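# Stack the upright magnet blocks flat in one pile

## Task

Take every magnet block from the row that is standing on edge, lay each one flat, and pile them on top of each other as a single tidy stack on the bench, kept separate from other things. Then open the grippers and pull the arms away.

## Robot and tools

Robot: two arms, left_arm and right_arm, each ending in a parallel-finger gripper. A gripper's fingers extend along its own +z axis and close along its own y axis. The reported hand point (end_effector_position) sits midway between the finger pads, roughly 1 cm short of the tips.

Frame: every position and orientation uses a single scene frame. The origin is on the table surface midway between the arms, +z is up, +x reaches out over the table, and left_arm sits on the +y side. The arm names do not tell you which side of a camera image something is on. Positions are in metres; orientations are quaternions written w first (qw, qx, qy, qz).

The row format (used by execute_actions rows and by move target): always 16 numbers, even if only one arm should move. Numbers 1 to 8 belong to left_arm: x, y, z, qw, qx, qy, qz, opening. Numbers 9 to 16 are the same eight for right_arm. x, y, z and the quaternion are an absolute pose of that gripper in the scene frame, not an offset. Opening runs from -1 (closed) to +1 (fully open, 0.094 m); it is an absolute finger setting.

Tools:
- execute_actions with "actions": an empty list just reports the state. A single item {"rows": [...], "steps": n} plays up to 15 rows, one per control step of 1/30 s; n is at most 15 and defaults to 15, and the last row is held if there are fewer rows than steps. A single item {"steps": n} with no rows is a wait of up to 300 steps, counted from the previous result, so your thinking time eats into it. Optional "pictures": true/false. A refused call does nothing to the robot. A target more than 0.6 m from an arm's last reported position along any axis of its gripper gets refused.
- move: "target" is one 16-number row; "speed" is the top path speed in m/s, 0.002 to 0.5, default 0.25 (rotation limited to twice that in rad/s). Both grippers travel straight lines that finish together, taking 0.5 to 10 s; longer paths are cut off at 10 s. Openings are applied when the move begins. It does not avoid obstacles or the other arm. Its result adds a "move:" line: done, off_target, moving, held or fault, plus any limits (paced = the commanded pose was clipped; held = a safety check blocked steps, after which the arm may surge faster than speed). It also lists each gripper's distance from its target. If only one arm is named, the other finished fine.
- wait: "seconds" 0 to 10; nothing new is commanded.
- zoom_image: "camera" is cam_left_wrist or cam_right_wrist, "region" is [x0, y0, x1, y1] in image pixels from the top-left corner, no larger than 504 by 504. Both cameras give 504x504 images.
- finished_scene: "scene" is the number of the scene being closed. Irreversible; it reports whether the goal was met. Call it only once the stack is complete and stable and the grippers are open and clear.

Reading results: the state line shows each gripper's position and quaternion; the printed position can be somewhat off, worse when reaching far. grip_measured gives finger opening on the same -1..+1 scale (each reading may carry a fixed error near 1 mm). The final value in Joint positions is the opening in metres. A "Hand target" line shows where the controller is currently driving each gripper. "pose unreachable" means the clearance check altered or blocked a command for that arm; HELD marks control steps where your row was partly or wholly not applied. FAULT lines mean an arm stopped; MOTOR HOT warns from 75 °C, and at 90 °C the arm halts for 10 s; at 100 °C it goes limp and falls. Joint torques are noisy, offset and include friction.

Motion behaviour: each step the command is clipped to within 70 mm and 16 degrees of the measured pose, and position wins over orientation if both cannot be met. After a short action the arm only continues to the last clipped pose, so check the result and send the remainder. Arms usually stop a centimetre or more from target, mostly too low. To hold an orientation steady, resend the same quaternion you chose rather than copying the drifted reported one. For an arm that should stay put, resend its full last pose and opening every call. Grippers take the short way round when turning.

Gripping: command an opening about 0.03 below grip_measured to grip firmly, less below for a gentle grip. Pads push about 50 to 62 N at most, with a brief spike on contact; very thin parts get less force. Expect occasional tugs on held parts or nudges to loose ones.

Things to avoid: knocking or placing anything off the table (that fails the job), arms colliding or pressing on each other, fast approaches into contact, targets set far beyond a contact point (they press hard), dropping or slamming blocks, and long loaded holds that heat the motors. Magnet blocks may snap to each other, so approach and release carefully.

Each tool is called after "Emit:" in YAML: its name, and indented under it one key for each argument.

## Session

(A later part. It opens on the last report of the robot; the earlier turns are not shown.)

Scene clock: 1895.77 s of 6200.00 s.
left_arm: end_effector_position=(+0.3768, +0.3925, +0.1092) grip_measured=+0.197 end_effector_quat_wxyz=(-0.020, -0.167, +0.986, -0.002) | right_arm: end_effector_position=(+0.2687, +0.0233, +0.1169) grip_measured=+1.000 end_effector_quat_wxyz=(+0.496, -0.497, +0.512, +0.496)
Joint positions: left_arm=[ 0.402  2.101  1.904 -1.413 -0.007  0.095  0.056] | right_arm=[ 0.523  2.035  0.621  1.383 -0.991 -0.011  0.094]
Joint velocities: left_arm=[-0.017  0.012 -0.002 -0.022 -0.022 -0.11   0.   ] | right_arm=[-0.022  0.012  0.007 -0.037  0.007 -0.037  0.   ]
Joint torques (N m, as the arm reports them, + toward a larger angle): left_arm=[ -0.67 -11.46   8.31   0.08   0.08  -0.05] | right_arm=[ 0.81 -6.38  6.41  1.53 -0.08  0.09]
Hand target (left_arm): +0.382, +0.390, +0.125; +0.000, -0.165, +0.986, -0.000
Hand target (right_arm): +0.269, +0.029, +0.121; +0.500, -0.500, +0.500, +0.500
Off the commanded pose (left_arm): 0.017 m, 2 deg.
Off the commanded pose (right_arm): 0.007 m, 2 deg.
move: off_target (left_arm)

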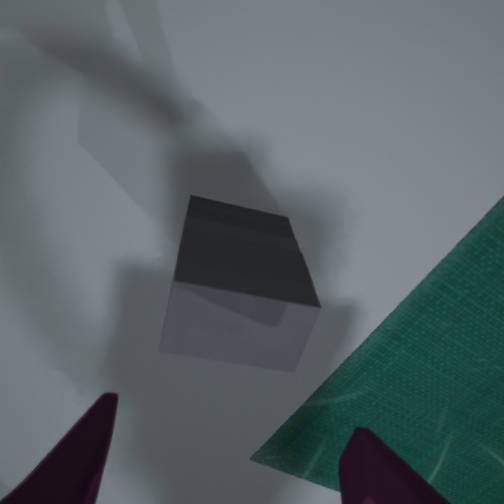

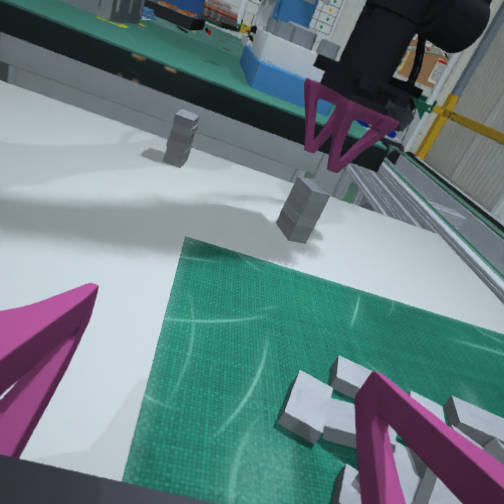

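Emit:
move:
  target: [0.381,0.397,0.125,0,0.5807,0.8141,0,0.2,0.269,0.029,0.121,-0.5,0.5,-0.5,-0.5,1]
  speed: 0.2

Scene clock: 1902.60 s of 6200.00 s.
left_arm: end_effector_position=(+0.3791, +0.3939, +0.1124) grip_measured=+0.197 end_effector_quat_wxyz=(-0.011, +0.581, +0.814, -0.010) | right_arm: end_effector_position=(+0.2687, +0.0233, +0.1169) grip_measured=+1.000 end_effector_quat_wxyz=(+0.496, -0.497, +0.512, +0.496)
Joint positions: left_arm=[ 0.402  2.101  1.917 -1.415 -0.009  1.67   0.056] | right_arm=[ 0.523  2.035  0.621  1.383 -0.991 -0.011  0.094]
Joint velocities: left_arm=[-0.002  0.002  0.017 -0.022 -0.007  0.051  0.001] | right_arm=[ 0.007 -0.002  0.017  0.022  0.022  0.022  0.   ]
Joint torques (N m, as the arm reports them, + toward a larger angle): left_arm=[  0.72 -10.72   8.38   0.06   0.08   0.01] | right_arm=[ 0.87 -6.41  6.35  1.54 -0.1   0.1 ]
Hand target (left_arm): +0.381, +0.397, +0.125; +0.000, +0.581, +0.814, +0.000
Hand target (right_arm): +0.269, +0.029, +0.121; +0.500, -0.500, +0.500, +0.500
Off the commanded pose (left_arm): 0.013 m, 2 deg.
Off the commanded pose (right_arm): 0.007 m, 2 deg.
move: off_target (left_arm)

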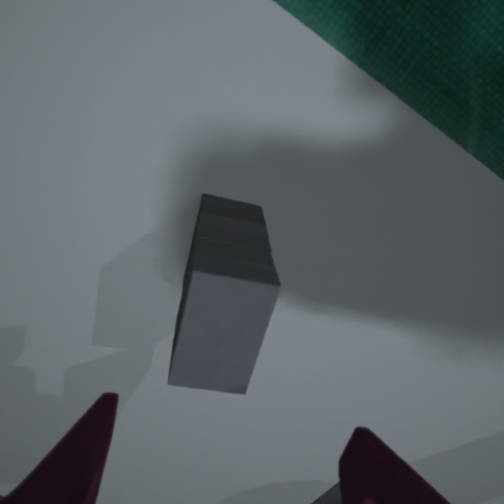

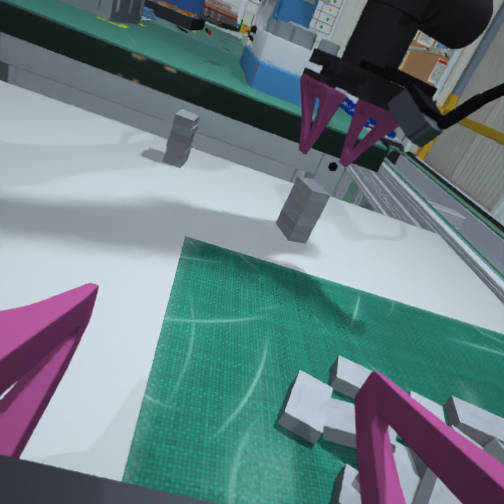

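Emit:
execute_actions:
  actions:
    - {"rows":[[0.383,0.398,0.12,0,0.5807,0.8141,0,0.1,0.269,0.029,0.121,-0.5,0.5,-0.5,-0.5,1],[0.384,0.3985,0.115,0,0.5807,0.8141,0,0.1,0.269,0.029,0.121,-0.5,0.5,-0.5,-0.5,1],[0.385,0.399,0.11,0,0.5807,0.8141,0,0.1,0.269,0.029,0.121,-0.5,0.5,-0.5,-0.5,1]],"steps":15}
  pictures: false

Scene clock: 1917.23 s of 6200.00 s.
left_arm: end_effector_position=(+0.3837, +0.3960, +0.1123) grip_measured=+0.102 end_effector_quat_wxyz=(-0.006, +0.582, +0.813, -0.001) | right_arm: end_effector_position=(+0.2687, +0.0233, +0.1169) grip_measured=+1.000 end_effector_quat_wxyz=(+0.496, -0.497, +0.512, +0.496)
Joint positions: left_arm=[ 0.402  2.101  1.917 -1.394 -0.009  1.674  0.052] | right_arm=[ 0.523  2.035  0.621  1.383 -0.991 -0.011  0.094]
Joint velocities: left_arm=[ 0.007 -0.012 -0.007 -0.007  0.066  0.022 -0.001] | right_arm=[-0.012  0.007  0.012 -0.051 -0.007  0.037  0.   ]
Joint torques (N m, as the arm reports them, + toward a larger angle): left_arm=[ 0.84 -9.43  5.61  0.36  0.1   0.02] | right_arm=[ 0.75 -6.41  6.33  1.53 -0.08  0.11]
Hand target (left_arm): +0.385, +0.399, +0.110; +0.000, +0.581, +0.814, -0.000
Hand target (right_arm): +0.269, +0.029, +0.121; +0.500, -0.500, +0.500, +0.500
Off the commanded pose (left_arm): 0.004 m, 1 deg.
Off the commanded pose (right_arm): 0.007 m, 2 deg.
Steps of this call (steps 1 to 90: nothing new was sent; then 11.13 s passed at rest; steps 91 to 105: all 15 steps of this action). Readings (end_effector_position):
91: left_arm (+0.3791, +0.3939, +0.1124) | right_arm (+0.2687, +0.0233, +0.1169)
92: left_arm (+0.3791, +0.3939, +0.1124) | right_arm (+0.2687, +0.0233, +0.1169)
94: left_arm (+0.3804, +0.3945, +0.1123) | right_arm (+0.2687, +0.0233, +0.1169)
98: left_arm (+0.3827, +0.3956, +0.1123) | right_arm (+0.2687, +0.0233, +0.1169)
105: the state above

Emit:
move:
  target: [0.383,0.3985,0.05,0,0.5807,0.8141,0,0.1,0.269,0.029,0.121,-0.5,0.5,-0.5,-0.5,1]
  speed: 0.06

Scene clock: 1921.13 s of 6200.00 s.
left_arm: end_effector_position=(+0.3810, +0.3948, +0.0483) grip_measured=+0.102 end_effector_quat_wxyz=(-0.009, +0.582, +0.813, -0.006) | right_arm: end_effector_position=(+0.2687, +0.0233, +0.1169) grip_measured=+1.000 end_effector_quat_wxyz=(+0.496, -0.497, +0.512, +0.496)
Joint positions: left_arm=[ 0.402  2.119  1.69  -1.16  -0.009  1.675  0.052] | right_arm=[ 0.523  2.035  0.621  1.383 -0.991 -0.011  0.094]
Joint velocities: left_arm=[ 0.002  0.012  0.007 -0.007 -0.037 -0.081  0.   ] | right_arm=[ 0.007  0.002  0.002 -0.007  0.022  0.022  0.   ]
Joint torques (N m, as the arm reports them, + toward a larger angle): left_arm=[  0.83 -10.23   5.81   0.33   0.09   0.02] | right_arm=[ 0.8  -6.36  6.33  1.5  -0.08  0.09]
Hand target (left_arm): +0.383, +0.399, +0.050; -0.000, +0.581, +0.814, -0.000
Hand target (right_arm): +0.269, +0.029, +0.121; +0.500, -0.500, +0.500, +0.500
Off the commanded pose (left_arm): 0.005 m, 1 deg.
Off the commanded pose (right_arm): 0.007 m, 2 deg.
move: done

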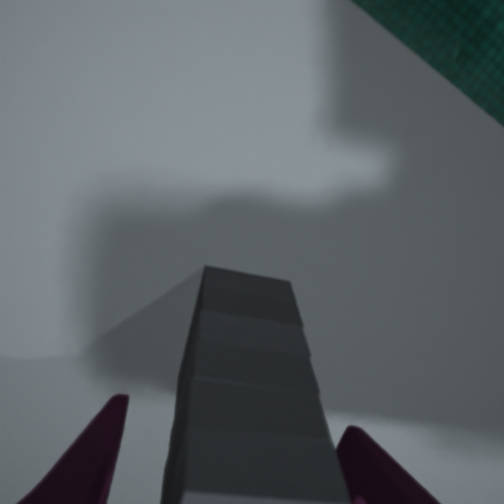

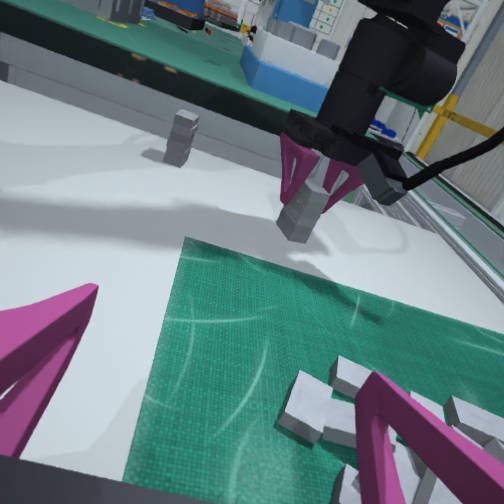

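Emit:
execute_actions:
  actions:
    - {"rows":[[0.383,0.3985,0.048,0,0.5807,0.8141,0,0.0,0.269,0.029,0.121,-0.5,0.5,-0.5,-0.5,1],[0.383,0.3985,0.047,0,0.5807,0.8141,0,-0.08,0.269,0.029,0.121,-0.5,0.5,-0.5,-0.5,1],[0.383,0.3985,0.047,0,0.5807,0.8141,0,-0.15,0.269,0.029,0.121,-0.5,0.5,-0.5,-0.5,1],[0.383,0.3985,0.047,0,0.5807,0.8141,0,-0.21,0.269,0.029,0.121,-0.5,0.5,-0.5,-0.5,1],[0.383,0.3985,0.047,0,0.5807,0.8141,0,-0.26,0.269,0.029,0.121,-0.5,0.5,-0.5,-0.5,1],[0.383,0.3985,0.047,0,0.5807,0.8141,0,-0.30,0.269,0.029,0.121,-0.5,0.5,-0.5,-0.5,1],[0.383,0.3985,0.047,0,0.5807,0.8141,0,-0.33,0.269,0.029,0.121,-0.5,0.5,-0.5,-0.5,1],[0.383,0.3985,0.047,0,0.5807,0.8141,0,-0.355,0.269,0.029,0.121,-0.5,0.5,-0.5,-0.5,1],[0.383,0.3985,0.047,0,0.5807,0.8141,0,-0.375,0.269,0.029,0.121,-0.5,0.5,-0.5,-0.5,1],[0.383,0.3985,0.047,0,0.5807,0.8141,0,-0.39,0.269,0.029,0.121,-0.5,0.5,-0.5,-0.5,1],[0.383,0.3985,0.047,0,0.5807,0.8141,0,-0.40,0.269,0.029,0.121,-0.5,0.5,-0.5,-0.5,1]],"steps":15}

Scene clock: 1929.67 s of 6200.00 s.
left_arm: end_effector_position=(+0.3820, +0.3953, +0.0467) grip_measured=-0.397 end_effector_quat_wxyz=(-0.007, +0.583, +0.813, -0.003) | right_arm: end_effector_position=(+0.2687, +0.0233, +0.1169) grip_measured=+1.000 end_effector_quat_wxyz=(+0.496, -0.497, +0.512, +0.496)
Joint positions: left_arm=[ 0.402  2.119  1.683 -1.148 -0.009  1.675  0.028] | right_arm=[ 0.523  2.035  0.621  1.383 -0.991 -0.011  0.094]
Joint velocities: left_arm=[-0.002 -0.007 -0.027  0.051 -0.066 -0.022 -0.   ] | right_arm=[-0.007  0.007 -0.002 -0.022 -0.007 -0.037  0.   ]
Joint torques (N m, as the arm reports them, + toward a larger angle): left_arm=[ 0.84 -9.96  5.54  0.37  0.1   0.03] | right_arm=[ 0.78 -6.31  6.34  1.5  -0.1   0.1 ]
Hand target (left_arm): +0.383, +0.399, +0.047; +0.000, +0.581, +0.814, +0.000
Hand target (right_arm): +0.269, +0.029, +0.121; +0.500, -0.500, +0.500, +0.500
Off the commanded pose (left_arm): 0.003 m, 1 deg.
Off the commanded pose (right_arm): 0.007 m, 2 deg.
Steps of this call (steps 1 to 90: nothing new was sent; then 5.03 s passed at rest; steps 91 to 105: all 15 steps of this action). Readings (end_effector_position):
91: left_arm (+0.3815, +0.3950, +0.0483) | right_arm (+0.2687, +0.0233, +0.1169)
92: left_arm (+0.3818, +0.3952, +0.0483) | right_arm (+0.2687, +0.0233, +0.1169)
94: left_arm (+0.3826, +0.3955, +0.0483) | right_arm (+0.2687, +0.0233, +0.1169)
98: left_arm (+0.3834, +0.3959, +0.0483) | right_arm (+0.2687, +0.0233, +0.1169)
105: the state above

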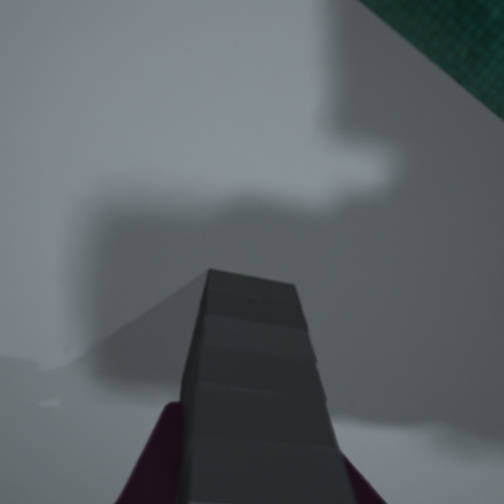

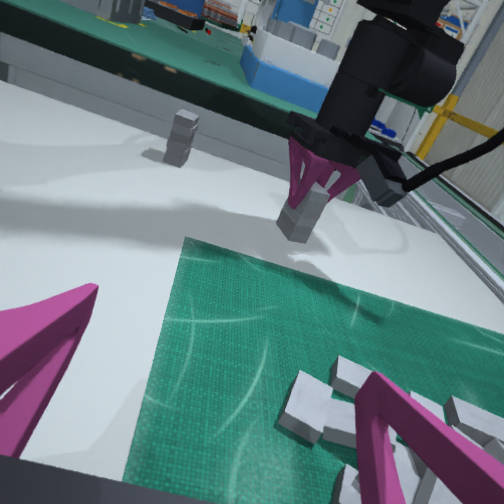

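Emit:
execute_actions:
  actions:
    - {"rows":[[0.383,0.3985,0.047,0,0.5807,0.8141,0,-0.41,0.269,0.029,0.121,-0.5,0.5,-0.5,-0.5,1],[0.383,0.3985,0.047,0,0.5807,0.8141,0,-0.42,0.269,0.029,0.121,-0.5,0.5,-0.5,-0.5,1],[0.383,0.3985,0.047,0,0.5807,0.8141,0,-0.43,0.269,0.029,0.121,-0.5,0.5,-0.5,-0.5,1],[0.383,0.3985,0.047,0,0.5807,0.8141,0,-0.44,0.269,0.029,0.121,-0.5,0.5,-0.5,-0.5,1],[0.383,0.3985,0.047,0,0.5807,0.8141,0,-0.45,0.269,0.029,0.121,-0.5,0.5,-0.5,-0.5,1],[0.383,0.3985,0.047,0,0.5807,0.8141,0,-0.46,0.269,0.029,0.121,-0.5,0.5,-0.5,-0.5,1],[0.383,0.3985,0.047,0,0.5807,0.8141,0,-0.47,0.269,0.029,0.121,-0.5,0.5,-0.5,-0.5,1],[0.383,0.3985,0.047,0,0.5807,0.8141,0,-0.48,0.269,0.029,0.121,-0.5,0.5,-0.5,-0.5,1],[0.383,0.3985,0.047,0,0.5807,0.8141,0,-0.49,0.269,0.029,0.121,-0.5,0.5,-0.5,-0.5,1],[0.383,0.3985,0.047,0,0.5807,0.8141,0,-0.495,0.269,0.029,0.121,-0.5,0.5,-0.5,-0.5,1]],"steps":15}

Scene clock: 1938.73 s of 6200.00 s.
left_arm: end_effector_position=(+0.3824, +0.3954, +0.0466) grip_measured=-0.468 end_effector_quat_wxyz=(-0.007, +0.583, +0.813, -0.003) | right_arm: end_effector_position=(+0.2687, +0.0233, +0.1169) grip_measured=+1.000 end_effector_quat_wxyz=(+0.496, -0.497, +0.512, +0.496)
Joint positions: left_arm=[ 0.402  2.119  1.683 -1.146 -0.009  1.675  0.025] | right_arm=[ 0.523  2.035  0.621  1.383 -0.991 -0.011  0.094]
Joint velocities: left_arm=[-0.007 -0.007 -0.007  0.022  0.051 -0.022  0.   ] | right_arm=[0.002 0.002 0.007 0.007 0.022 0.022 0.   ]
Joint torques (N m, as the arm reports them, + toward a larger angle): left_arm=[  0.9  -10.01   5.57   0.32   0.09   0.04] | right_arm=[ 0.8  -6.43  6.32  1.53 -0.09  0.11]
Hand target (left_arm): +0.383, +0.398, +0.047; -0.000, +0.581, +0.814, -0.000
Hand target (right_arm): +0.269, +0.029, +0.121; +0.500, -0.500, +0.500, +0.500
Off the commanded pose (left_arm): 0.003 m, 1 deg.
Off the commanded pose (right_arm): 0.007 m, 2 deg.
Steps of this call (steps 1 to 90: nothing new was sent; then 5.57 s passed at rest; steps 91 to 105: all 15 steps of this action). Readings (end_effector_position):
91: left_arm (+0.3820, +0.3953, +0.0466) | right_arm (+0.2687, +0.0233, +0.1169)
92: left_arm (+0.3820, +0.3953, +0.0466) | right_arm (+0.2687, +0.0233, +0.1169)
94: left_arm (+0.3823, +0.3954, +0.0466) | right_arm (+0.2687, +0.0233, +0.1169)
98: left_arm (+0.3824, +0.3954, +0.0466) | right_arm (+0.2687, +0.0233, +0.1169)
105: the state above

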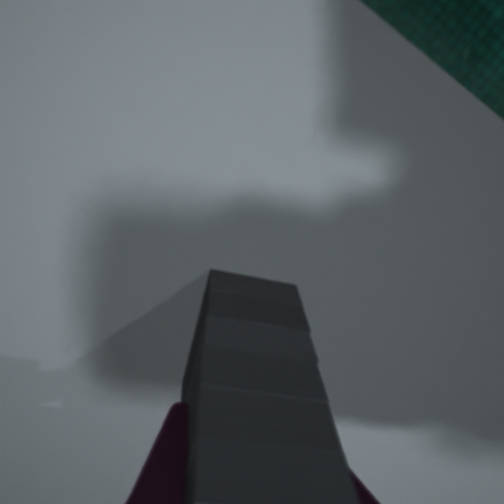

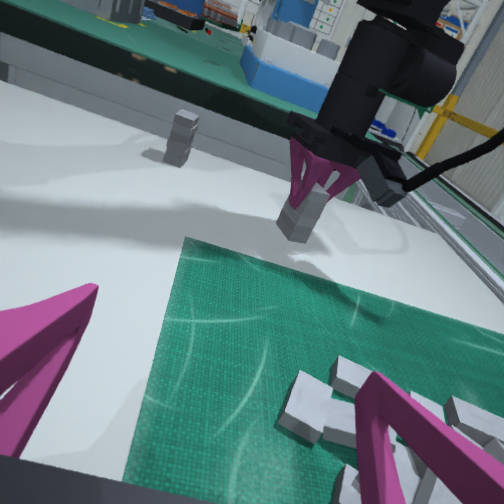

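Emit:
execute_actions:
  actions:
    - {"rows":[[0.383,0.3985,0.047,0,0.5807,0.8141,0,-0.47,0.269,0.029,0.121,-0.5,0.5,-0.5,-0.5,1],[0.383,0.3985,0.047,0,0.5807,0.8141,0,-0.455,0.269,0.029,0.121,-0.5,0.5,-0.5,-0.5,1],[0.383,0.3985,0.047,0,0.5807,0.8141,0,-0.44,0.269,0.029,0.121,-0.5,0.5,-0.5,-0.5,1],[0.383,0.3985,0.047,0,0.5807,0.8141,0,-0.42,0.269,0.029,0.121,-0.5,0.5,-0.5,-0.5,1],[0.383,0.3985,0.047,0,0.5807,0.8141,0,-0.39,0.269,0.029,0.121,-0.5,0.5,-0.5,-0.5,1],[0.383,0.3985,0.047,0,0.5807,0.8141,0,-0.35,0.269,0.029,0.121,-0.5,0.5,-0.5,-0.5,1],[0.383,0.3985,0.047,0,0.5807,0.8141,0,-0.30,0.269,0.029,0.121,-0.5,0.5,-0.5,-0.5,1],[0.383,0.3985,0.047,0,0.5807,0.8141,0,-0.30,0.269,0.029,0.121,-0.5,0.5,-0.5,-0.5,1],[0.383,0.3985,0.052,0,0.5807,0.8141,0,-0.30,0.269,0.029,0.121,-0.5,0.5,-0.5,-0.5,1],[0.383,0.3985,0.058,0,0.5807,0.8141,0,-0.30,0.269,0.029,0.121,-0.5,0.5,-0.5,-0.5,1],[0.383,0.3985,0.064,0,0.5807,0.8141,0,-0.30,0.269,0.029,0.121,-0.5,0.5,-0.5,-0.5,1],[0.383,0.3985,0.070,0,0.5807,0.8141,0,-0.30,0.269,0.029,0.121,-0.5,0.5,-0.5,-0.5,1]],"steps":15}
  pictures: false

Scene clock: 1947.53 s of 6200.00 s.
left_arm: end_effector_position=(+0.3827, +0.3956, +0.0539) grip_measured=-0.302 end_effector_quat_wxyz=(-0.008, +0.583, +0.813, -0.004) | right_arm: end_effector_position=(+0.2687, +0.0233, +0.1169) grip_measured=+1.000 end_effector_quat_wxyz=(+0.496, -0.497, +0.512, +0.496)
Joint positions: left_arm=[ 0.402  2.119  1.712 -1.18  -0.009  1.675  0.033] | right_arm=[ 0.523  2.035  0.621  1.383 -0.991 -0.011  0.094]
Joint velocities: left_arm=[-0.002  0.017  0.159 -0.125 -0.022  0.051 -0.001] | right_arm=[-0.012 -0.002 -0.017  0.007 -0.007  0.051  0.   ]
Joint torques (N m, as the arm reports them, + toward a larger angle): left_arm=[  0.83 -11.48   7.85  -0.02   0.06   0.  ] | right_arm=[ 0.74 -6.45  6.41  1.51 -0.09  0.11]
Hand target (left_arm): +0.383, +0.398, +0.070; +0.000, +0.581, +0.814, +0.000
Hand target (right_arm): +0.269, +0.029, +0.121; +0.500, -0.500, +0.500, +0.500
Off the commanded pose (left_arm): 0.016 m, 1 deg.
Off the commanded pose (right_arm): 0.007 m, 2 deg.
Steps of this call (steps 1 to 90: nothing new was sent; then 5.30 s passed at rest; steps 91 to 105: all 15 steps of this action). Readings (end_effector_position):
91: left_arm (+0.3824, +0.3954, +0.0466) | right_arm (+0.2687, +0.0233, +0.1169)
92: left_arm (+0.3824, +0.3954, +0.0466) | right_arm (+0.2687, +0.0233, +0.1169)
94: left_arm (+0.3824, +0.3954, +0.0466) | right_arm (+0.2687, +0.0233, +0.1169)
98: left_arm (+0.3824, +0.3954, +0.0466) | right_arm (+0.2687, +0.0233, +0.1169)
105: the state above

Emit:
execute_actions:
  actions:
    - {"rows":[[0.383,0.3985,0.070,0,0.5807,0.8141,0,-0.30,0.269,0.029,0.121,-0.5,0.5,-0.5,-0.5,1]],"steps":6}
  pictures: false

Scene clock: 1949.50 s of 6200.00 s.
left_arm: end_effector_position=(+0.3801, +0.3944, +0.0556) grip_measured=-0.302 end_effector_quat_wxyz=(-0.011, +0.583, +0.813, -0.010) | right_arm: end_effector_position=(+0.2687, +0.0233, +0.1169) grip_measured=+1.000 end_effector_quat_wxyz=(+0.496, -0.497, +0.512, +0.496)
Joint positions: left_arm=[ 0.402  2.119  1.719 -1.199 -0.009  1.675  0.033] | right_arm=[ 0.523  2.035  0.621  1.383 -0.991 -0.011  0.094]
Joint velocities: left_arm=[ 0.002 -0.027  0.002 -0.066  0.037  0.051 -0.   ] | right_arm=[ 0.002  0.012 -0.002  0.037 -0.007 -0.051  0.   ]
Joint torques (N m, as the arm reports them, + toward a larger angle): left_arm=[  0.85 -11.31   8.28   0.01   0.08   0.03] | right_arm=[ 0.82 -6.31  6.31  1.54 -0.08  0.12]
Hand target (left_arm): +0.383, +0.398, +0.070; +0.000, +0.581, +0.814, +0.000
Hand target (right_arm): +0.269, +0.029, +0.121; +0.500, -0.500, +0.500, +0.500
Off the commanded pose (left_arm): 0.015 m, 2 deg.
Off the commanded pose (right_arm): 0.007 m, 2 deg.
Steps of this call (steps 1 to 53: nothing new was sent; steps 54 to 59: all 6 steps of this action). Readings (end_effector_position):
54: left_arm (+0.3804, +0.3945, +0.0555) | right_arm (+0.2687, +0.0233, +0.1169)
55: left_arm (+0.3803, +0.3945, +0.0555) | right_arm (+0.2687, +0.0233, +0.1169)
57: left_arm (+0.3802, +0.3944, +0.0555) | right_arm (+0.2687, +0.0233, +0.1169)
59: the state above

Emit:
execute_actions:
  actions:
    - {"rows":[[0.384,0.399,0.071,0,0.5807,0.8141,0,-0.30,0.269,0.029,0.121,-0.5,0.5,-0.5,-0.5,1],[0.385,0.399,0.072,0,0.5807,0.8141,0,-0.30,0.269,0.029,0.121,-0.5,0.5,-0.5,-0.5,1]],"steps":10}
  pictures: false

Scene clock: 1953.93 s of 6200.00 s.
left_arm: end_effector_position=(+0.3831, +0.3958, +0.0606) grip_measured=-0.302 end_effector_quat_wxyz=(-0.008, +0.583, +0.813, -0.005) | right_arm: end_effector_position=(+0.2687, +0.0233, +0.1169) grip_measured=+1.000 end_effector_quat_wxyz=(+0.496, -0.497, +0.512, +0.496)
Joint positions: left_arm=[ 0.402  2.119  1.739 -1.209 -0.009  1.675  0.033] | right_arm=[ 0.523  2.035  0.621  1.383 -0.991 -0.011  0.094]
Joint velocities: left_arm=[-0.012 -0.012 -0.012 -0.037 -0.022 -0.007  0.001] | right_arm=[-0.007  0.007  0.007  0.007 -0.037 -0.022  0.   ]
Joint torques (N m, as the arm reports them, + toward a larger angle): left_arm=[  0.72 -10.76   8.27   0.06   0.08  -0.01] | right_arm=[ 0.83 -6.38  6.32  1.5  -0.06  0.1 ]
Hand target (left_arm): +0.385, +0.399, +0.072; +0.000, +0.581, +0.814, +0.000
Hand target (right_arm): +0.269, +0.029, +0.121; +0.500, -0.500, +0.500, +0.500
Off the commanded pose (left_arm): 0.012 m, 1 deg.
Off the commanded pose (right_arm): 0.007 m, 2 deg.
Steps of this call (steps 1 to 90: nothing new was sent; then 1.10 s passed at rest; steps 91 to 100: all 10 steps of this action). Readings (end_effector_position):
91: left_arm (+0.3800, +0.3943, +0.0559) | right_arm (+0.2687, +0.0233, +0.1169)
92: left_arm (+0.3803, +0.3944, +0.0567) | right_arm (+0.2687, +0.0233, +0.1169)
94: left_arm (+0.3816, +0.3951, +0.0588) | right_arm (+0.2687, +0.0233, +0.1169)
98: left_arm (+0.3835, +0.3959, +0.0606) | right_arm (+0.2687, +0.0233, +0.1169)
100: the state above

Now EE (0.3831,0.3958,0.0606). Squeeze slowly.

Emit:
execute_actions:
  actions:
    - {"rows":[[0.385,0.399,0.072,0,0.5807,0.8141,0,-0.33,0.269,0.029,0.121,-0.5,0.5,-0.5,-0.5,1],[0.385,0.399,0.072,0,0.5807,0.8141,0,-0.36,0.269,0.029,0.121,-0.5,0.5,-0.5,-0.5,1],[0.385,0.399,0.072,0,0.5807,0.8141,0,-0.385,0.269,0.029,0.121,-0.5,0.5,-0.5,-0.5,1],[0.385,0.399,0.072,0,0.5807,0.8141,0,-0.405,0.269,0.029,0.121,-0.5,0.5,-0.5,-0.5,1],[0.385,0.399,0.072,0,0.5807,0.8141,0,-0.42,0.269,0.029,0.121,-0.5,0.5,-0.5,-0.5,1],[0.385,0.399,0.072,0,0.5807,0.8141,0,-0.43,0.269,0.029,0.121,-0.5,0.5,-0.5,-0.5,1],[0.385,0.399,0.072,0,0.5807,0.8141,0,-0.44,0.269,0.029,0.121,-0.5,0.5,-0.5,-0.5,1],[0.385,0.399,0.072,0,0.5807,0.8141,0,-0.45,0.269,0.029,0.121,-0.5,0.5,-0.5,-0.5,1],[0.385,0.399,0.072,0,0.5807,0.8141,0,-0.46,0.269,0.029,0.121,-0.5,0.5,-0.5,-0.5,1],[0.385,0.399,0.072,0,0.5807,0.8141,0,-0.47,0.269,0.029,0.121,-0.5,0.5,-0.5,-0.5,1],[0.385,0.399,0.072,0,0.5807,0.8141,0,-0.48,0.269,0.029,0.121,-0.5,0.5,-0.5,-0.5,1],[0.385,0.399,0.072,0,0.5807,0.8141,0,-0.49,0.269,0.029,0.121,-0.5,0.5,-0.5,-0.5,1]],"steps":15}

Scene clock: 1961.33 s of 6200.00 s.
left_arm: end_effector_position=(+0.3823, +0.3954, +0.0606) grip_measured=-0.468 end_effector_quat_wxyz=(-0.009, +0.583, +0.813, -0.007) | right_arm: end_effector_position=(+0.2687, +0.0233, +0.1169) grip_measured=+1.000 end_effector_quat_wxyz=(+0.496, -0.497, +0.512, +0.496)
Joint positions: left_arm=[ 0.402  2.119  1.739 -1.213 -0.009  1.675  0.025] | right_arm=[ 0.523  2.035  0.621  1.383 -0.991 -0.011  0.094]
Joint velocities: left_arm=[-0.022 -0.007 -0.007  0.022  0.022  0.066 -0.   ] | right_arm=[ 0.007 -0.022 -0.007  0.007  0.007 -0.037  0.   ]
Joint torques (N m, as the arm reports them, + toward a larger angle): left_arm=[  0.78 -10.69   8.27   0.02   0.07   0.  ] | right_arm=[ 0.81 -6.4   6.4   1.52 -0.08  0.12]
Hand target (left_arm): +0.385, +0.399, +0.072; +0.000, +0.581, +0.814, +0.000
Hand target (right_arm): +0.269, +0.029, +0.121; +0.500, -0.500, +0.500, +0.500
Off the commanded pose (left_arm): 0.012 m, 1 deg.
Off the commanded pose (right_arm): 0.007 m, 2 deg.
Steps of this call (steps 1 to 90: nothing new was sent; then 3.90 s passed at rest; steps 91 to 105: all 15 steps of this action). Readings (end_effector_position):
91: left_arm (+0.3826, +0.3955, +0.0606) | right_arm (+0.2687, +0.0233, +0.1169)
92: left_arm (+0.3826, +0.3955, +0.0606) | right_arm (+0.2687, +0.0233, +0.1169)
94: left_arm (+0.3826, +0.3955, +0.0606) | right_arm (+0.2687, +0.0233, +0.1169)
98: left_arm (+0.3823, +0.3954, +0.0606) | right_arm (+0.2687, +0.0233, +0.1169)
105: the state above

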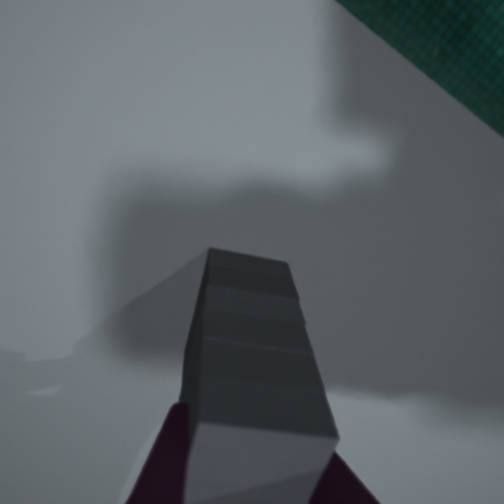

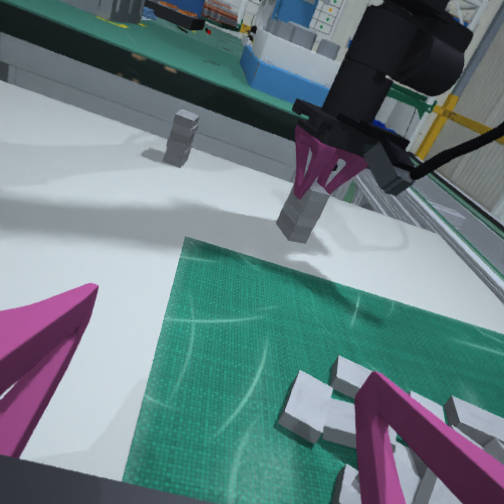

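Contact at the same value and same centre (0.3823,0.3954). Release slowly and lift.

Emit:
execute_actions:
  actions:
    - {"rows":[[0.385,0.399,0.072,0,0.5807,0.8141,0,-0.47,0.269,0.029,0.121,-0.5,0.5,-0.5,-0.5,1],[0.385,0.399,0.072,0,0.5807,0.8141,0,-0.455,0.269,0.029,0.121,-0.5,0.5,-0.5,-0.5,1],[0.385,0.399,0.072,0,0.5807,0.8141,0,-0.44,0.269,0.029,0.121,-0.5,0.5,-0.5,-0.5,1],[0.385,0.399,0.072,0,0.5807,0.8141,0,-0.42,0.269,0.029,0.121,-0.5,0.5,-0.5,-0.5,1],[0.385,0.399,0.072,0,0.5807,0.8141,0,-0.39,0.269,0.029,0.121,-0.5,0.5,-0.5,-0.5,1],[0.385,0.399,0.072,0,0.5807,0.8141,0,-0.35,0.269,0.029,0.121,-0.5,0.5,-0.5,-0.5,1],[0.385,0.399,0.072,0,0.5807,0.8141,0,-0.30,0.269,0.029,0.121,-0.5,0.5,-0.5,-0.5,1],[0.385,0.399,0.072,0,0.5807,0.8141,0,-0.22,0.269,0.029,0.121,-0.5,0.5,-0.5,-0.5,1],[0.385,0.399,0.072,0,0.5807,0.8141,0,-0.12,0.269,0.029,0.121,-0.5,0.5,-0.5,-0.5,1],[0.385,0.399,0.072,0,0.5807,0.8141,0,0.0,0.269,0.029,0.121,-0.5,0.5,-0.5,-0.5,1],[0.385,0.399,0.072,0,0.5807,0.8141,0,0.1,0.269,0.029,0.121,-0.5,0.5,-0.5,-0.5,1]],"steps":15}
  pictures: false

Emit:
move:
  target: [0.385,0.399,0.15,0,0.5807,0.8141,0,0.1,0.269,0.029,0.121,-0.5,0.5,-0.5,-0.5,1]
  speed: 0.1

Emit:
zoom_image:
  camera: "cam_left_wrist"
  region: [130, 150, 330, 400]

Emit:
zoom_image:
  camera: "cam_right_wrist"
  region: [255, 150, 355, 250]

Scene clock: 1970.73 s of 6200.00 s.
left_arm: end_effector_position=(+0.3823, +0.3954, +0.0606) grip_measured=+0.097 end_effector_quat_wxyz=(-0.009, +0.583, +0.813, -0.007) | right_arm: end_effector_position=(+0.2687, +0.0233, +0.1169) grip_measured=+1.000 end_effector_quat_wxyz=(+0.496, -0.497, +0.512, +0.496)
Joint positions: left_arm=[ 0.402  2.119  1.739 -1.213 -0.009  1.675  0.052] | right_arm=[ 0.523  2.035  0.621  1.383 -0.991 -0.011  0.094]
Joint velocities: left_arm=[-0.017 -0.017 -0.007 -0.037 -0.066  0.051  0.001] | right_arm=[ 0.012  0.002  0.007 -0.051 -0.051 -0.081  0.   ]
Joint torques (N m, as the arm reports them, + toward a larger angle): left_arm=[  0.74 -10.73   8.24   0.03   0.09   0.02] | right_arm=[ 0.86 -6.33  6.46  1.51 -0.07  0.11]
Hand target (left_arm): +0.385, +0.399, +0.072; +0.000, +0.581, +0.814, +0.000
Hand target (right_arm): +0.269, +0.029, +0.121; +0.500, -0.500, +0.500, +0.500
Off the commanded pose (left_arm): 0.012 m, 1 deg.
Off the commanded pose (right_arm): 0.007 m, 2 deg.
Steps of this call (steps 1 to 90: nothing new was sent; then 5.90 s passed at rest; steps 91 to 105: all 15 steps of this action). Readings (end_effector_position):
91: left_arm (+0.3823, +0.3954, +0.0606) | right_arm (+0.2687, +0.0233, +0.1169)
92: left_arm (+0.3823, +0.3954, +0.0606) | right_arm (+0.2687, +0.0233, +0.1169)
94: left_arm (+0.3823, +0.3954, +0.0606) | right_arm (+0.2687, +0.0233, +0.1169)
98: left_arm (+0.3823, +0.3954, +0.0606) | right_arm (+0.2687, +0.0233, +0.1169)
105: the state above

Scene clock: 1972.50 s of 6200.00 s.
left_arm: end_effector_position=(+0.3853, +0.3967, +0.1424) grip_measured=+0.097 end_effector_quat_wxyz=(-0.006, +0.583, +0.813, -0.002) | right_arm: end_effector_position=(+0.2687, +0.0233, +0.1169) grip_measured=+1.000 end_effector_quat_wxyz=(+0.496, -0.497, +0.512, +0.496)
Joint positions: left_arm=[ 0.402  2.13   2.082 -1.532 -0.009  1.675  0.052] | right_arm=[ 0.523  2.035  0.621  1.383 -0.991 -0.011  0.094]
Joint velocities: left_arm=[-0.007 -0.017 -0.007  0.022 -0.022 -0.037 -0.   ] | right_arm=[ 0.012 -0.007  0.002 -0.007 -0.095 -0.066  0.   ]
Joint torques (N m, as the arm reports them, + toward a larger angle): left_arm=[  0.79 -10.     8.1    0.07   0.1    0.01] | right_arm=[ 0.83 -6.36  6.42  1.53 -0.09  0.11]
Hand target (left_arm): +0.385, +0.399, +0.150; +0.000, +0.581, +0.814, -0.000
Hand target (right_arm): +0.269, +0.029, +0.121; +0.500, -0.500, +0.500, +0.500
Off the commanded pose (left_arm): 0.008 m, 1 deg.
Off the commanded pose (right_arm): 0.007 m, 2 deg.
move: done

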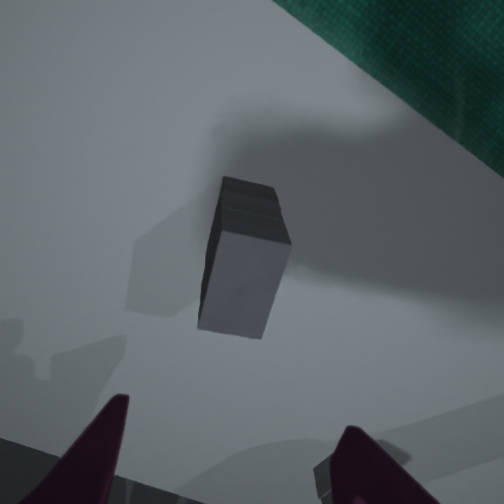

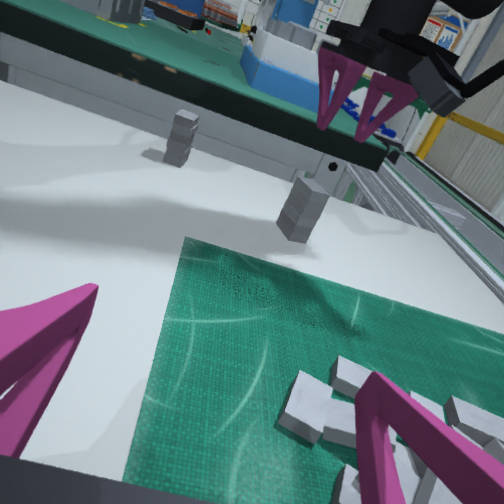

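Region (130, 150, 330, 400) of cam_left_wrist's 504x504 image, scaled by 2.016, with more detail than that image has; it fills the left 403 columns of this view, and the rest is white.

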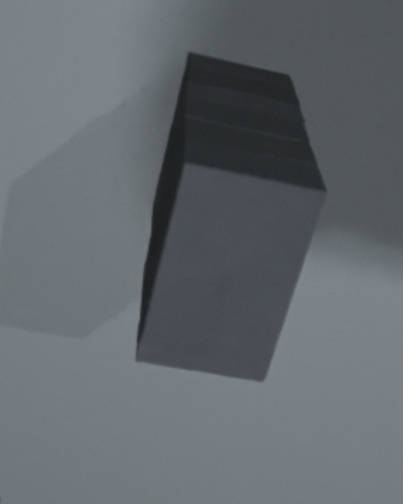

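Region (255, 150, 355, 250) of cam_right_wrist's 504x504 image, scaled by 5.040, with more detail than that image has.

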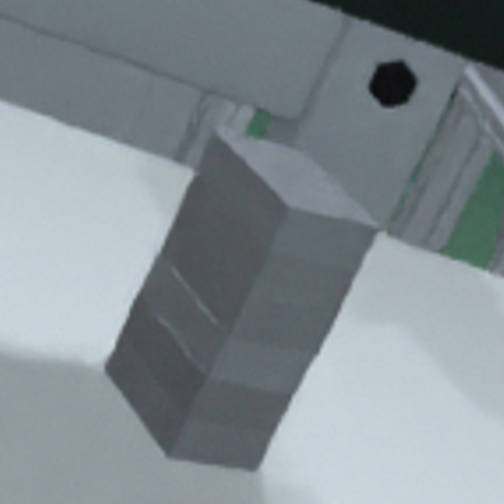

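Emit:
move:
  target: [0.384,0.399,0.031,0,0.5807,0.8141,0,-0.1,0.269,0.029,0.121,-0.5,0.5,-0.5,-0.5,1]
  speed: 0.08

Scene clock: 1981.17 s of 6200.00 s.
left_arm: end_effector_position=(+0.3828, +0.3956, +0.0307) grip_measured=-0.098 end_effector_quat_wxyz=(-0.008, +0.583, +0.813, -0.004) | right_arm: end_effector_position=(+0.2687, +0.0233, +0.1169) grip_measured=+1.000 end_effector_quat_wxyz=(+0.496, -0.497, +0.512, +0.496)
Joint positions: left_arm=[ 0.402  2.138  1.648 -1.096 -0.009  1.675  0.042] | right_arm=[ 0.523  2.035  0.621  1.383 -0.991 -0.011  0.094]
Joint velocities: left_arm=[ 0.017  0.002 -0.007  0.007 -0.022 -0.007 -0.001] | right_arm=[-0.017 -0.012 -0.007  0.007 -0.022  0.022  0.   ]
Joint torques (N m, as the arm reports them, + toward a larger angle): left_arm=[ 0.86 -9.99  5.54  0.37  0.08  0.03] | right_arm=[ 0.85 -6.41  6.36  1.52 -0.06  0.09]
Hand target (left_arm): +0.384, +0.399, +0.031; -0.000, +0.581, +0.814, -0.000
Hand target (right_arm): +0.269, +0.029, +0.121; +0.500, -0.500, +0.500, +0.500
Off the commanded pose (left_arm): 0.004 m, 1 deg.
Off the commanded pose (right_arm): 0.007 m, 2 deg.
After step 90, 3.77 s passed at rest.
move: done

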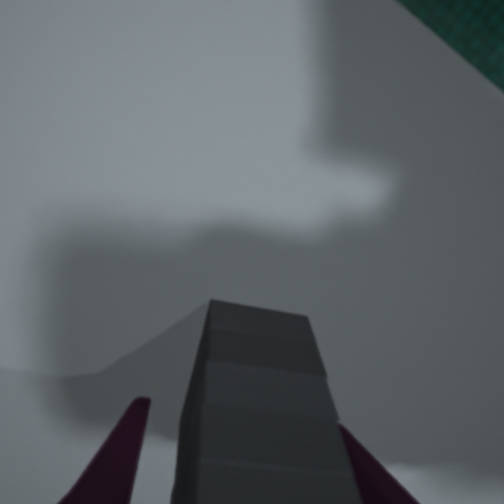

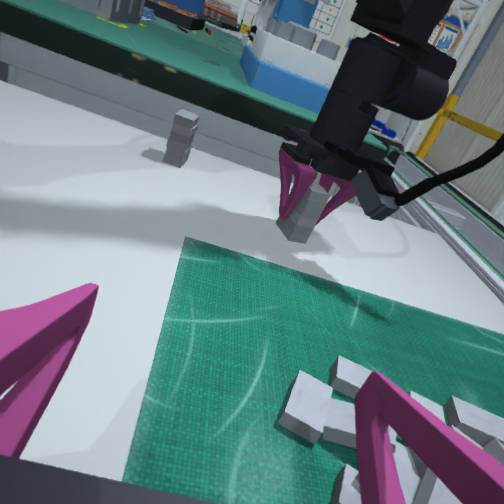

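Emit:
execute_actions:
  actions:
    - {"rows":[[0.384,0.399,0.031,0,0.5807,0.8141,0,-0.2,0.269,0.029,0.121,-0.5,0.5,-0.5,-0.5,1],[0.384,0.399,0.031,0,0.5807,0.8141,0,-0.27,0.269,0.029,0.121,-0.5,0.5,-0.5,-0.5,1],[0.384,0.399,0.031,0,0.5807,0.8141,0,-0.33,0.269,0.029,0.121,-0.5,0.5,-0.5,-0.5,1],[0.384,0.399,0.031,0,0.5807,0.8141,0,-0.37,0.269,0.029,0.121,-0.5,0.5,-0.5,-0.5,1],[0.384,0.399,0.031,0,0.5807,0.8141,0,-0.40,0.269,0.029,0.121,-0.5,0.5,-0.5,-0.5,1],[0.384,0.399,0.031,0,0.5807,0.8141,0,-0.42,0.269,0.029,0.121,-0.5,0.5,-0.5,-0.5,1],[0.384,0.399,0.031,0,0.5807,0.8141,0,-0.435,0.269,0.029,0.121,-0.5,0.5,-0.5,-0.5,1],[0.384,0.399,0.031,0,0.5807,0.8141,0,-0.445,0.269,0.029,0.121,-0.5,0.5,-0.5,-0.5,1],[0.384,0.399,0.031,0,0.5807,0.8141,0,-0.455,0.269,0.029,0.121,-0.5,0.5,-0.5,-0.5,1],[0.384,0.399,0.031,0,0.5807,0.8141,0,-0.465,0.269,0.029,0.121,-0.5,0.5,-0.5,-0.5,1],[0.384,0.399,0.031,0,0.5807,0.8141,0,-0.475,0.269,0.029,0.121,-0.5,0.5,-0.5,-0.5,1],[0.384,0.399,0.031,0,0.5807,0.8141,0,-0.485,0.269,0.029,0.121,-0.5,0.5,-0.5,-0.5,1],[0.384,0.399,0.031,0,0.5807,0.8141,0,-0.495,0.269,0.029,0.121,-0.5,0.5,-0.5,-0.5,1]],"steps":15}
  pictures: false

Emit:
execute_actions:
  actions:
    - {"rows":[[0.384,0.399,0.031,0,0.5807,0.8141,0,-0.495,0.269,0.029,0.121,-0.5,0.5,-0.5,-0.5,1],[0.384,0.399,0.031,0,0.5807,0.8141,0,-0.495,0.269,0.029,0.121,-0.5,0.5,-0.5,-0.5,1],[0.384,0.399,0.031,0,0.5807,0.8141,0,-0.495,0.269,0.029,0.121,-0.5,0.5,-0.5,-0.5,1],[0.384,0.399,0.031,0,0.5807,0.8141,0,-0.47,0.269,0.029,0.121,-0.5,0.5,-0.5,-0.5,1],[0.384,0.399,0.031,0,0.5807,0.8141,0,-0.455,0.269,0.029,0.121,-0.5,0.5,-0.5,-0.5,1],[0.384,0.399,0.031,0,0.5807,0.8141,0,-0.44,0.269,0.029,0.121,-0.5,0.5,-0.5,-0.5,1],[0.384,0.399,0.031,0,0.5807,0.8141,0,-0.42,0.269,0.029,0.121,-0.5,0.5,-0.5,-0.5,1],[0.384,0.399,0.031,0,0.5807,0.8141,0,-0.39,0.269,0.029,0.121,-0.5,0.5,-0.5,-0.5,1],[0.384,0.399,0.031,0,0.5807,0.8141,0,-0.34,0.269,0.029,0.121,-0.5,0.5,-0.5,-0.5,1],[0.384,0.399,0.031,0,0.5807,0.8141,0,-0.27,0.269,0.029,0.121,-0.5,0.5,-0.5,-0.5,1],[0.384,0.399,0.031,0,0.5807,0.8141,0,-0.18,0.269,0.029,0.121,-0.5,0.5,-0.5,-0.5,1],[0.384,0.399,0.031,0,0.5807,0.8141,0,-0.08,0.269,0.029,0.121,-0.5,0.5,-0.5,-0.5,1],[0.384,0.399,0.031,0,0.5807,0.8141,0,0.0,0.269,0.029,0.121,-0.5,0.5,-0.5,-0.5,1]],"steps":15}
  pictures: false

Emit:
move:
  target: [0.385,0.399,0.15,0,0.5807,0.8141,0,0.0,0.269,0.029,0.121,-0.5,0.5,-0.5,-0.5,1]
  speed: 0.12

Emit:
zoom_image:
  camera: "cam_right_wrist"
  region: [255, 150, 355, 250]

Scene clock: 1995.90 s of 6200.00 s.
left_arm: end_effector_position=(+0.3828, +0.3956, +0.0307) grip_measured=-0.467 end_effector_quat_wxyz=(-0.008, +0.583, +0.813, -0.004) | right_arm: end_effector_position=(+0.2687, +0.0233, +0.1169) grip_measured=+1.000 end_effector_quat_wxyz=(+0.496, -0.497, +0.512, +0.496)
Joint positions: left_arm=[ 0.402  2.138  1.648 -1.096 -0.009  1.675  0.025] | right_arm=[ 0.523  2.035  0.621  1.383 -0.991 -0.011  0.094]
Joint velocities: left_arm=[ 0.012  0.007 -0.002  0.007  0.022  0.022 -0.   ] | right_arm=[ 0.017  0.012 -0.012  0.037  0.022  0.037  0.   ]
Joint torques (N m, as the arm reports them, + toward a larger angle): left_arm=[  0.84 -10.17   5.37   0.38   0.07   0.02] | right_arm=[ 0.77 -6.36  6.34  1.53 -0.06  0.1 ]
Hand target (left_arm): +0.384, +0.399, +0.031; -0.000, +0.581, +0.814, -0.000
Hand target (right_arm): +0.269, +0.029, +0.121; +0.500, -0.500, +0.500, +0.500
Off the commanded pose (left_arm): 0.004 m, 1 deg.
Off the commanded pose (right_arm): 0.007 m, 2 deg.
Steps of this call (steps 1 to 90: nothing new was sent; then 11.23 s passed at rest; steps 91 to 105: all 15 steps of this action). Readings (end_effector_position):
91: left_arm (+0.3832, +0.3958, +0.0307) | right_arm (+0.2687, +0.0233, +0.1169)
92: left_arm (+0.3833, +0.3958, +0.0307) | right_arm (+0.2687, +0.0233, +0.1169)
94: left_arm (+0.3833, +0.3958, +0.0307) | right_arm (+0.2687, +0.0233, +0.1169)
98: left_arm (+0.3828, +0.3956, +0.0307) | right_arm (+0.2687, +0.0233, +0.1169)
105: the state above

Scene clock: 1996.40 s of 6200.00 s.
left_arm: end_effector_position=(+0.3833, +0.3958, +0.0307) grip_measured=-0.005 end_effector_quat_wxyz=(-0.007, +0.583, +0.812, -0.003) | right_arm: end_effector_position=(+0.2687, +0.0233, +0.1169) grip_measured=+1.000 end_effector_quat_wxyz=(+0.496, -0.497, +0.512, +0.496)
Joint positions: left_arm=[ 0.402  2.138  1.648 -1.094 -0.009  1.676  0.047] | right_arm=[ 0.523  2.035  0.621  1.383 -0.991 -0.011  0.094]
Joint velocities: left_arm=[-0.012 -0.022  0.002 -0.037  0.037 -0.037  0.005] | right_arm=[-0.002 -0.002 -0.012  0.022 -0.037 -0.051  0.   ]
Joint torques (N m, as the arm reports them, + toward a larger angle): left_arm=[  0.88 -10.16   5.39   0.37   0.08   0.  ] | right_arm=[ 0.79 -6.41  6.39  1.52 -0.09  0.11]
Hand target (left_arm): +0.384, +0.399, +0.031; -0.000, +0.581, +0.814, -0.000
Hand target (right_arm): +0.269, +0.029, +0.121; +0.500, -0.500, +0.500, +0.500
Off the commanded pose (left_arm): 0.003 m, 1 deg.
Off the commanded pose (right_arm): 0.007 m, 2 deg.
Steps of this call (steps 1 to 15: all 15 steps of this action). Readings (end_effector_position):
1: left_arm (+0.3828, +0.3956, +0.0307) | right_arm (+0.2687, +0.0233, +0.1169)
2: left_arm (+0.3828, +0.3956, +0.0307) | right_arm (+0.2687, +0.0233, +0.1169)
4: left_arm (+0.3828, +0.3956, +0.0307) | right_arm (+0.2687, +0.0233, +0.1169)
8: left_arm (+0.3829, +0.3957, +0.0307) | right_arm (+0.2687, +0.0233, +0.1169)
15: the state above

Scene clock: 1998.27 s of 6200.00 s.
left_arm: end_effector_position=(+0.3854, +0.3968, +0.1392) grip_measured=-0.002 end_effector_quat_wxyz=(-0.008, +0.583, +0.812, -0.005) | right_arm: end_effector_position=(+0.2687, +0.0233, +0.1169) grip_measured=+1.000 end_effector_quat_wxyz=(+0.496, -0.497, +0.512, +0.496)
Joint positions: left_arm=[ 0.402  2.138  2.082 -1.532 -0.009  1.676  0.047] | right_arm=[ 0.523  2.035  0.621  1.383 -0.991 -0.011  0.094]
Joint velocities: left_arm=[-0.002 -0.002 -0.007 -0.066 -0.007  0.007  0.001] | right_arm=[ 0.017 -0.007  0.012  0.007 -0.037  0.066  0.   ]
Joint torques (N m, as the arm reports them, + toward a larger angle): left_arm=[  0.68 -10.63   8.18   0.02   0.08   0.02] | right_arm=[ 0.79 -6.39  6.31  1.51 -0.07  0.11]
Hand target (left_arm): +0.384, +0.399, +0.150; +0.000, +0.581, +0.814, +0.000
Hand target (right_arm): +0.269, +0.029, +0.121; +0.500, -0.500, +0.500, +0.500
Off the commanded pose (left_arm): 0.011 m, 1 deg.
Off the commanded pose (right_arm): 0.007 m, 2 deg.
move: off_target (left_arm)

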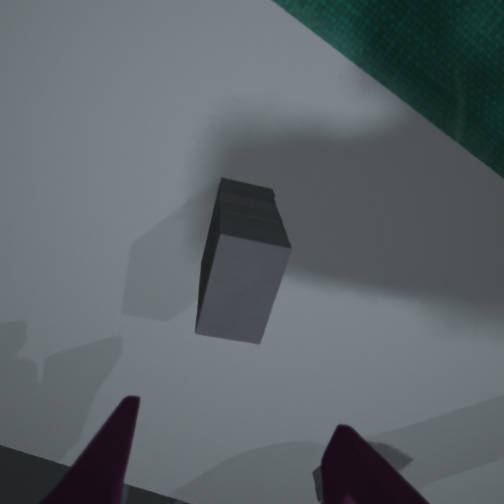

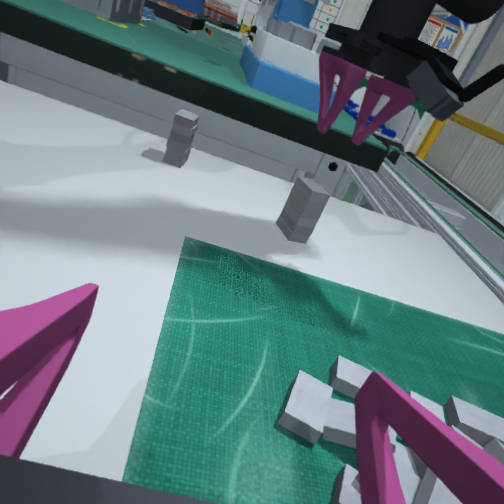

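Region (255, 150, 355, 250) of cam_right_wrist's 504x504 image, scaled by 5.040, with more detail than that image has.

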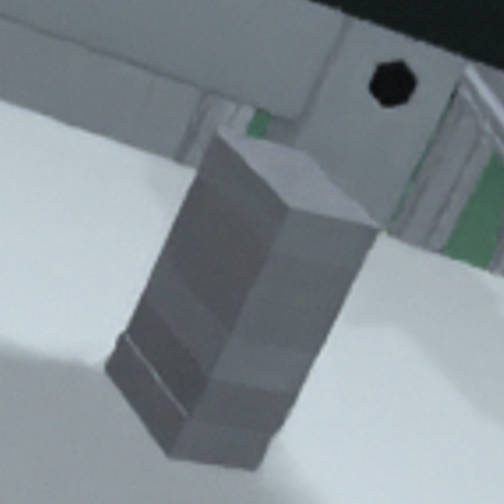

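Emit:
zoom_image:
  camera: "cam_right_wrist"
  region: [270, 200, 320, 250]

Region (270, 200, 320, 250) of cam_right_wrist's 504x504 image, scaled by 10.080, with more detail than that image has.

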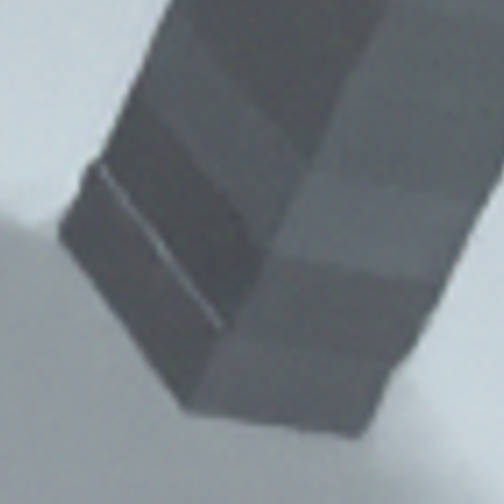

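Emit:
move:
  target: [0.384,0.399,0.026,0,0.5807,0.8141,0,-0.1,0.269,0.029,0.121,-0.5,0.5,-0.5,-0.5,1]
  speed: 0.08

Emit:
zoom_image:
  camera: "cam_right_wrist"
  region: [250, 130, 390, 270]

Scene clock: 2015.60 s of 6200.00 s.
left_arm: end_effector_position=(+0.3831, +0.3958, +0.0275) grip_measured=-0.098 end_effector_quat_wxyz=(-0.006, +0.583, +0.812, -0.002) | right_arm: end_effector_position=(+0.2687, +0.0233, +0.1169) grip_measured=+1.000 end_effector_quat_wxyz=(+0.496, -0.497, +0.512, +0.496)
Joint positions: left_arm=[ 0.402  2.138  1.635 -1.078 -0.009  1.676  0.042] | right_arm=[ 0.523  2.035  0.621  1.383 -0.991 -0.011  0.094]
Joint velocities: left_arm=[-0.002 -0.017  0.002  0.022  0.007 -0.007  0.001] | right_arm=[ 0.012 -0.022  0.017  0.022 -0.11   0.037  0.   ]
Joint torques (N m, as the arm reports them, + toward a larger angle): left_arm=[ 0.83 -9.62  5.55  0.34  0.07  0.02] | right_arm=[ 0.76 -6.35  6.28  1.52 -0.07  0.1 ]
Hand target (left_arm): +0.384, +0.399, +0.026; -0.000, +0.581, +0.814, -0.000
Hand target (right_arm): +0.269, +0.029, +0.121; +0.500, -0.500, +0.500, +0.500
Off the commanded pose (left_arm): 0.004 m, 1 deg.
Off the commanded pose (right_arm): 0.007 m, 2 deg.
After step 90, 12.40 s passed at rest.
move: done

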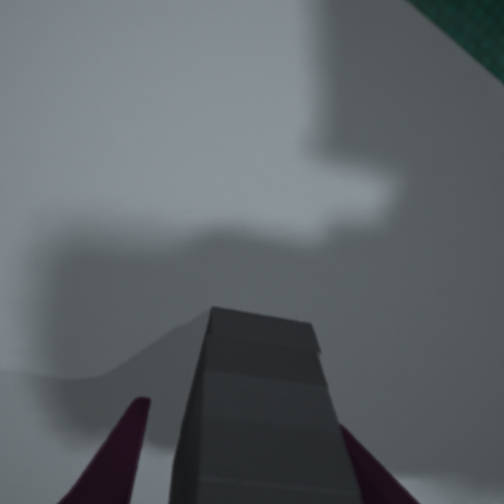

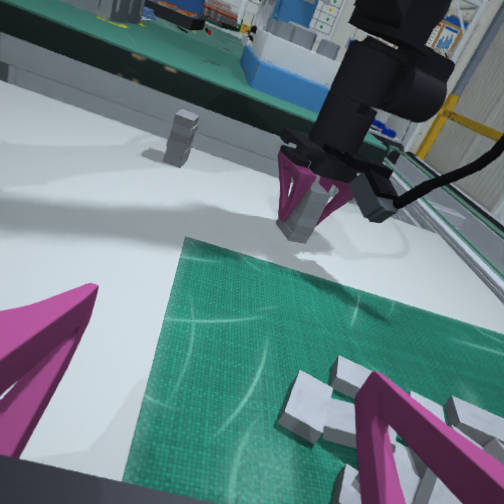

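Region (250, 130, 390, 270) of cam_right_wrist's 504x504 image, scaled by 3.600, with more detail than that image has.

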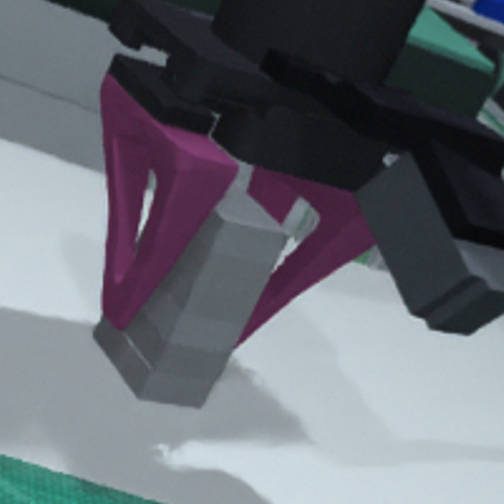

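Emit:
execute_actions:
  actions:
    - {"rows":[[0.384,0.399,0.024,0,0.5807,0.8141,0,-0.1,0.269,0.029,0.121,-0.5,0.5,-0.5,-0.5,1],[0.384,0.399,0.022,0,0.5807,0.8141,0,-0.1,0.269,0.029,0.121,-0.5,0.5,-0.5,-0.5,1],[0.384,0.399,0.020,0,0.5807,0.8141,0,-0.1,0.269,0.029,0.121,-0.5,0.5,-0.5,-0.5,1],[0.384,0.399,0.018,0,0.5807,0.8141,0,-0.1,0.269,0.029,0.121,-0.5,0.5,-0.5,-0.5,1],[0.384,0.399,0.016,0,0.5807,0.8141,0,-0.1,0.269,0.029,0.121,-0.5,0.5,-0.5,-0.5,1]],"steps":15}

Emit:
zoom_image:
  camera: "cam_right_wrist"
  region: [250, 130, 390, 270]

Scene clock: 2022.00 s of 6200.00 s.
left_arm: end_effector_position=(+0.3818, +0.3951, +0.0147) grip_measured=-0.098 end_effector_quat_wxyz=(-0.009, +0.583, +0.812, -0.006) | right_arm: end_effector_position=(+0.2687, +0.0233, +0.1169) grip_measured=+1.000 end_effector_quat_wxyz=(+0.496, -0.497, +0.512, +0.496)
Joint positions: left_arm=[ 0.402  2.154  1.609 -1.044 -0.009  1.676  0.042] | right_arm=[ 0.523  2.035  0.621  1.383 -0.991 -0.011  0.094]
Joint velocities: left_arm=[-0.017  0.017 -0.022  0.007 -0.007  0.11  -0.001] | right_arm=[-0.017 -0.002  0.007 -0.037 -0.007 -0.095  0.   ]
Joint torques (N m, as the arm reports them, + toward a larger angle): left_arm=[  0.84 -10.27   5.65   0.32   0.08   0.01] | right_arm=[ 0.84 -6.36  6.37  1.51 -0.09  0.12]
Hand target (left_arm): +0.384, +0.399, +0.016; -0.000, +0.581, +0.814, -0.000
Hand target (right_arm): +0.269, +0.029, +0.121; +0.500, -0.500, +0.500, +0.500
Off the commanded pose (left_arm): 0.005 m, 1 deg.
Off the commanded pose (right_arm): 0.007 m, 2 deg.
Steps of this call (steps 1 to 90: nothing new was sent; then 2.90 s passed at rest; steps 91 to 105: all 15 steps of this action). Readings (end_effector_position):
91: left_arm (+0.3836, +0.3960, +0.0275) | right_arm (+0.2687, +0.0233, +0.1169)
92: left_arm (+0.3838, +0.3961, +0.0270) | right_arm (+0.2687, +0.0233, +0.1169)
94: left_arm (+0.3837, +0.3960, +0.0253) | right_arm (+0.2687, +0.0233, +0.1169)
98: left_arm (+0.3817, +0.3951, +0.0183) | right_arm (+0.2687, +0.0233, +0.1169)
105: the state above

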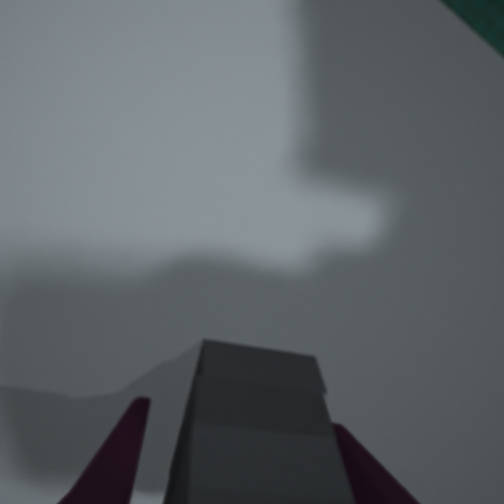

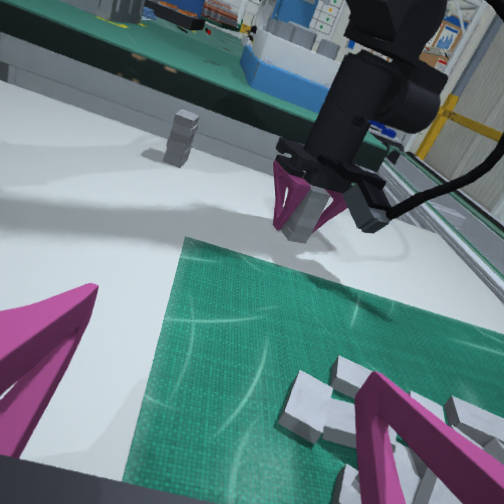

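Region (250, 130, 390, 270) of cam_right_wrist's 504x504 image, scaled by 3.600, with more detail than that image has.

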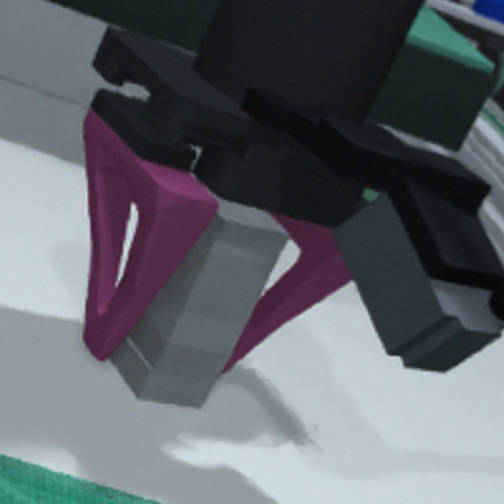

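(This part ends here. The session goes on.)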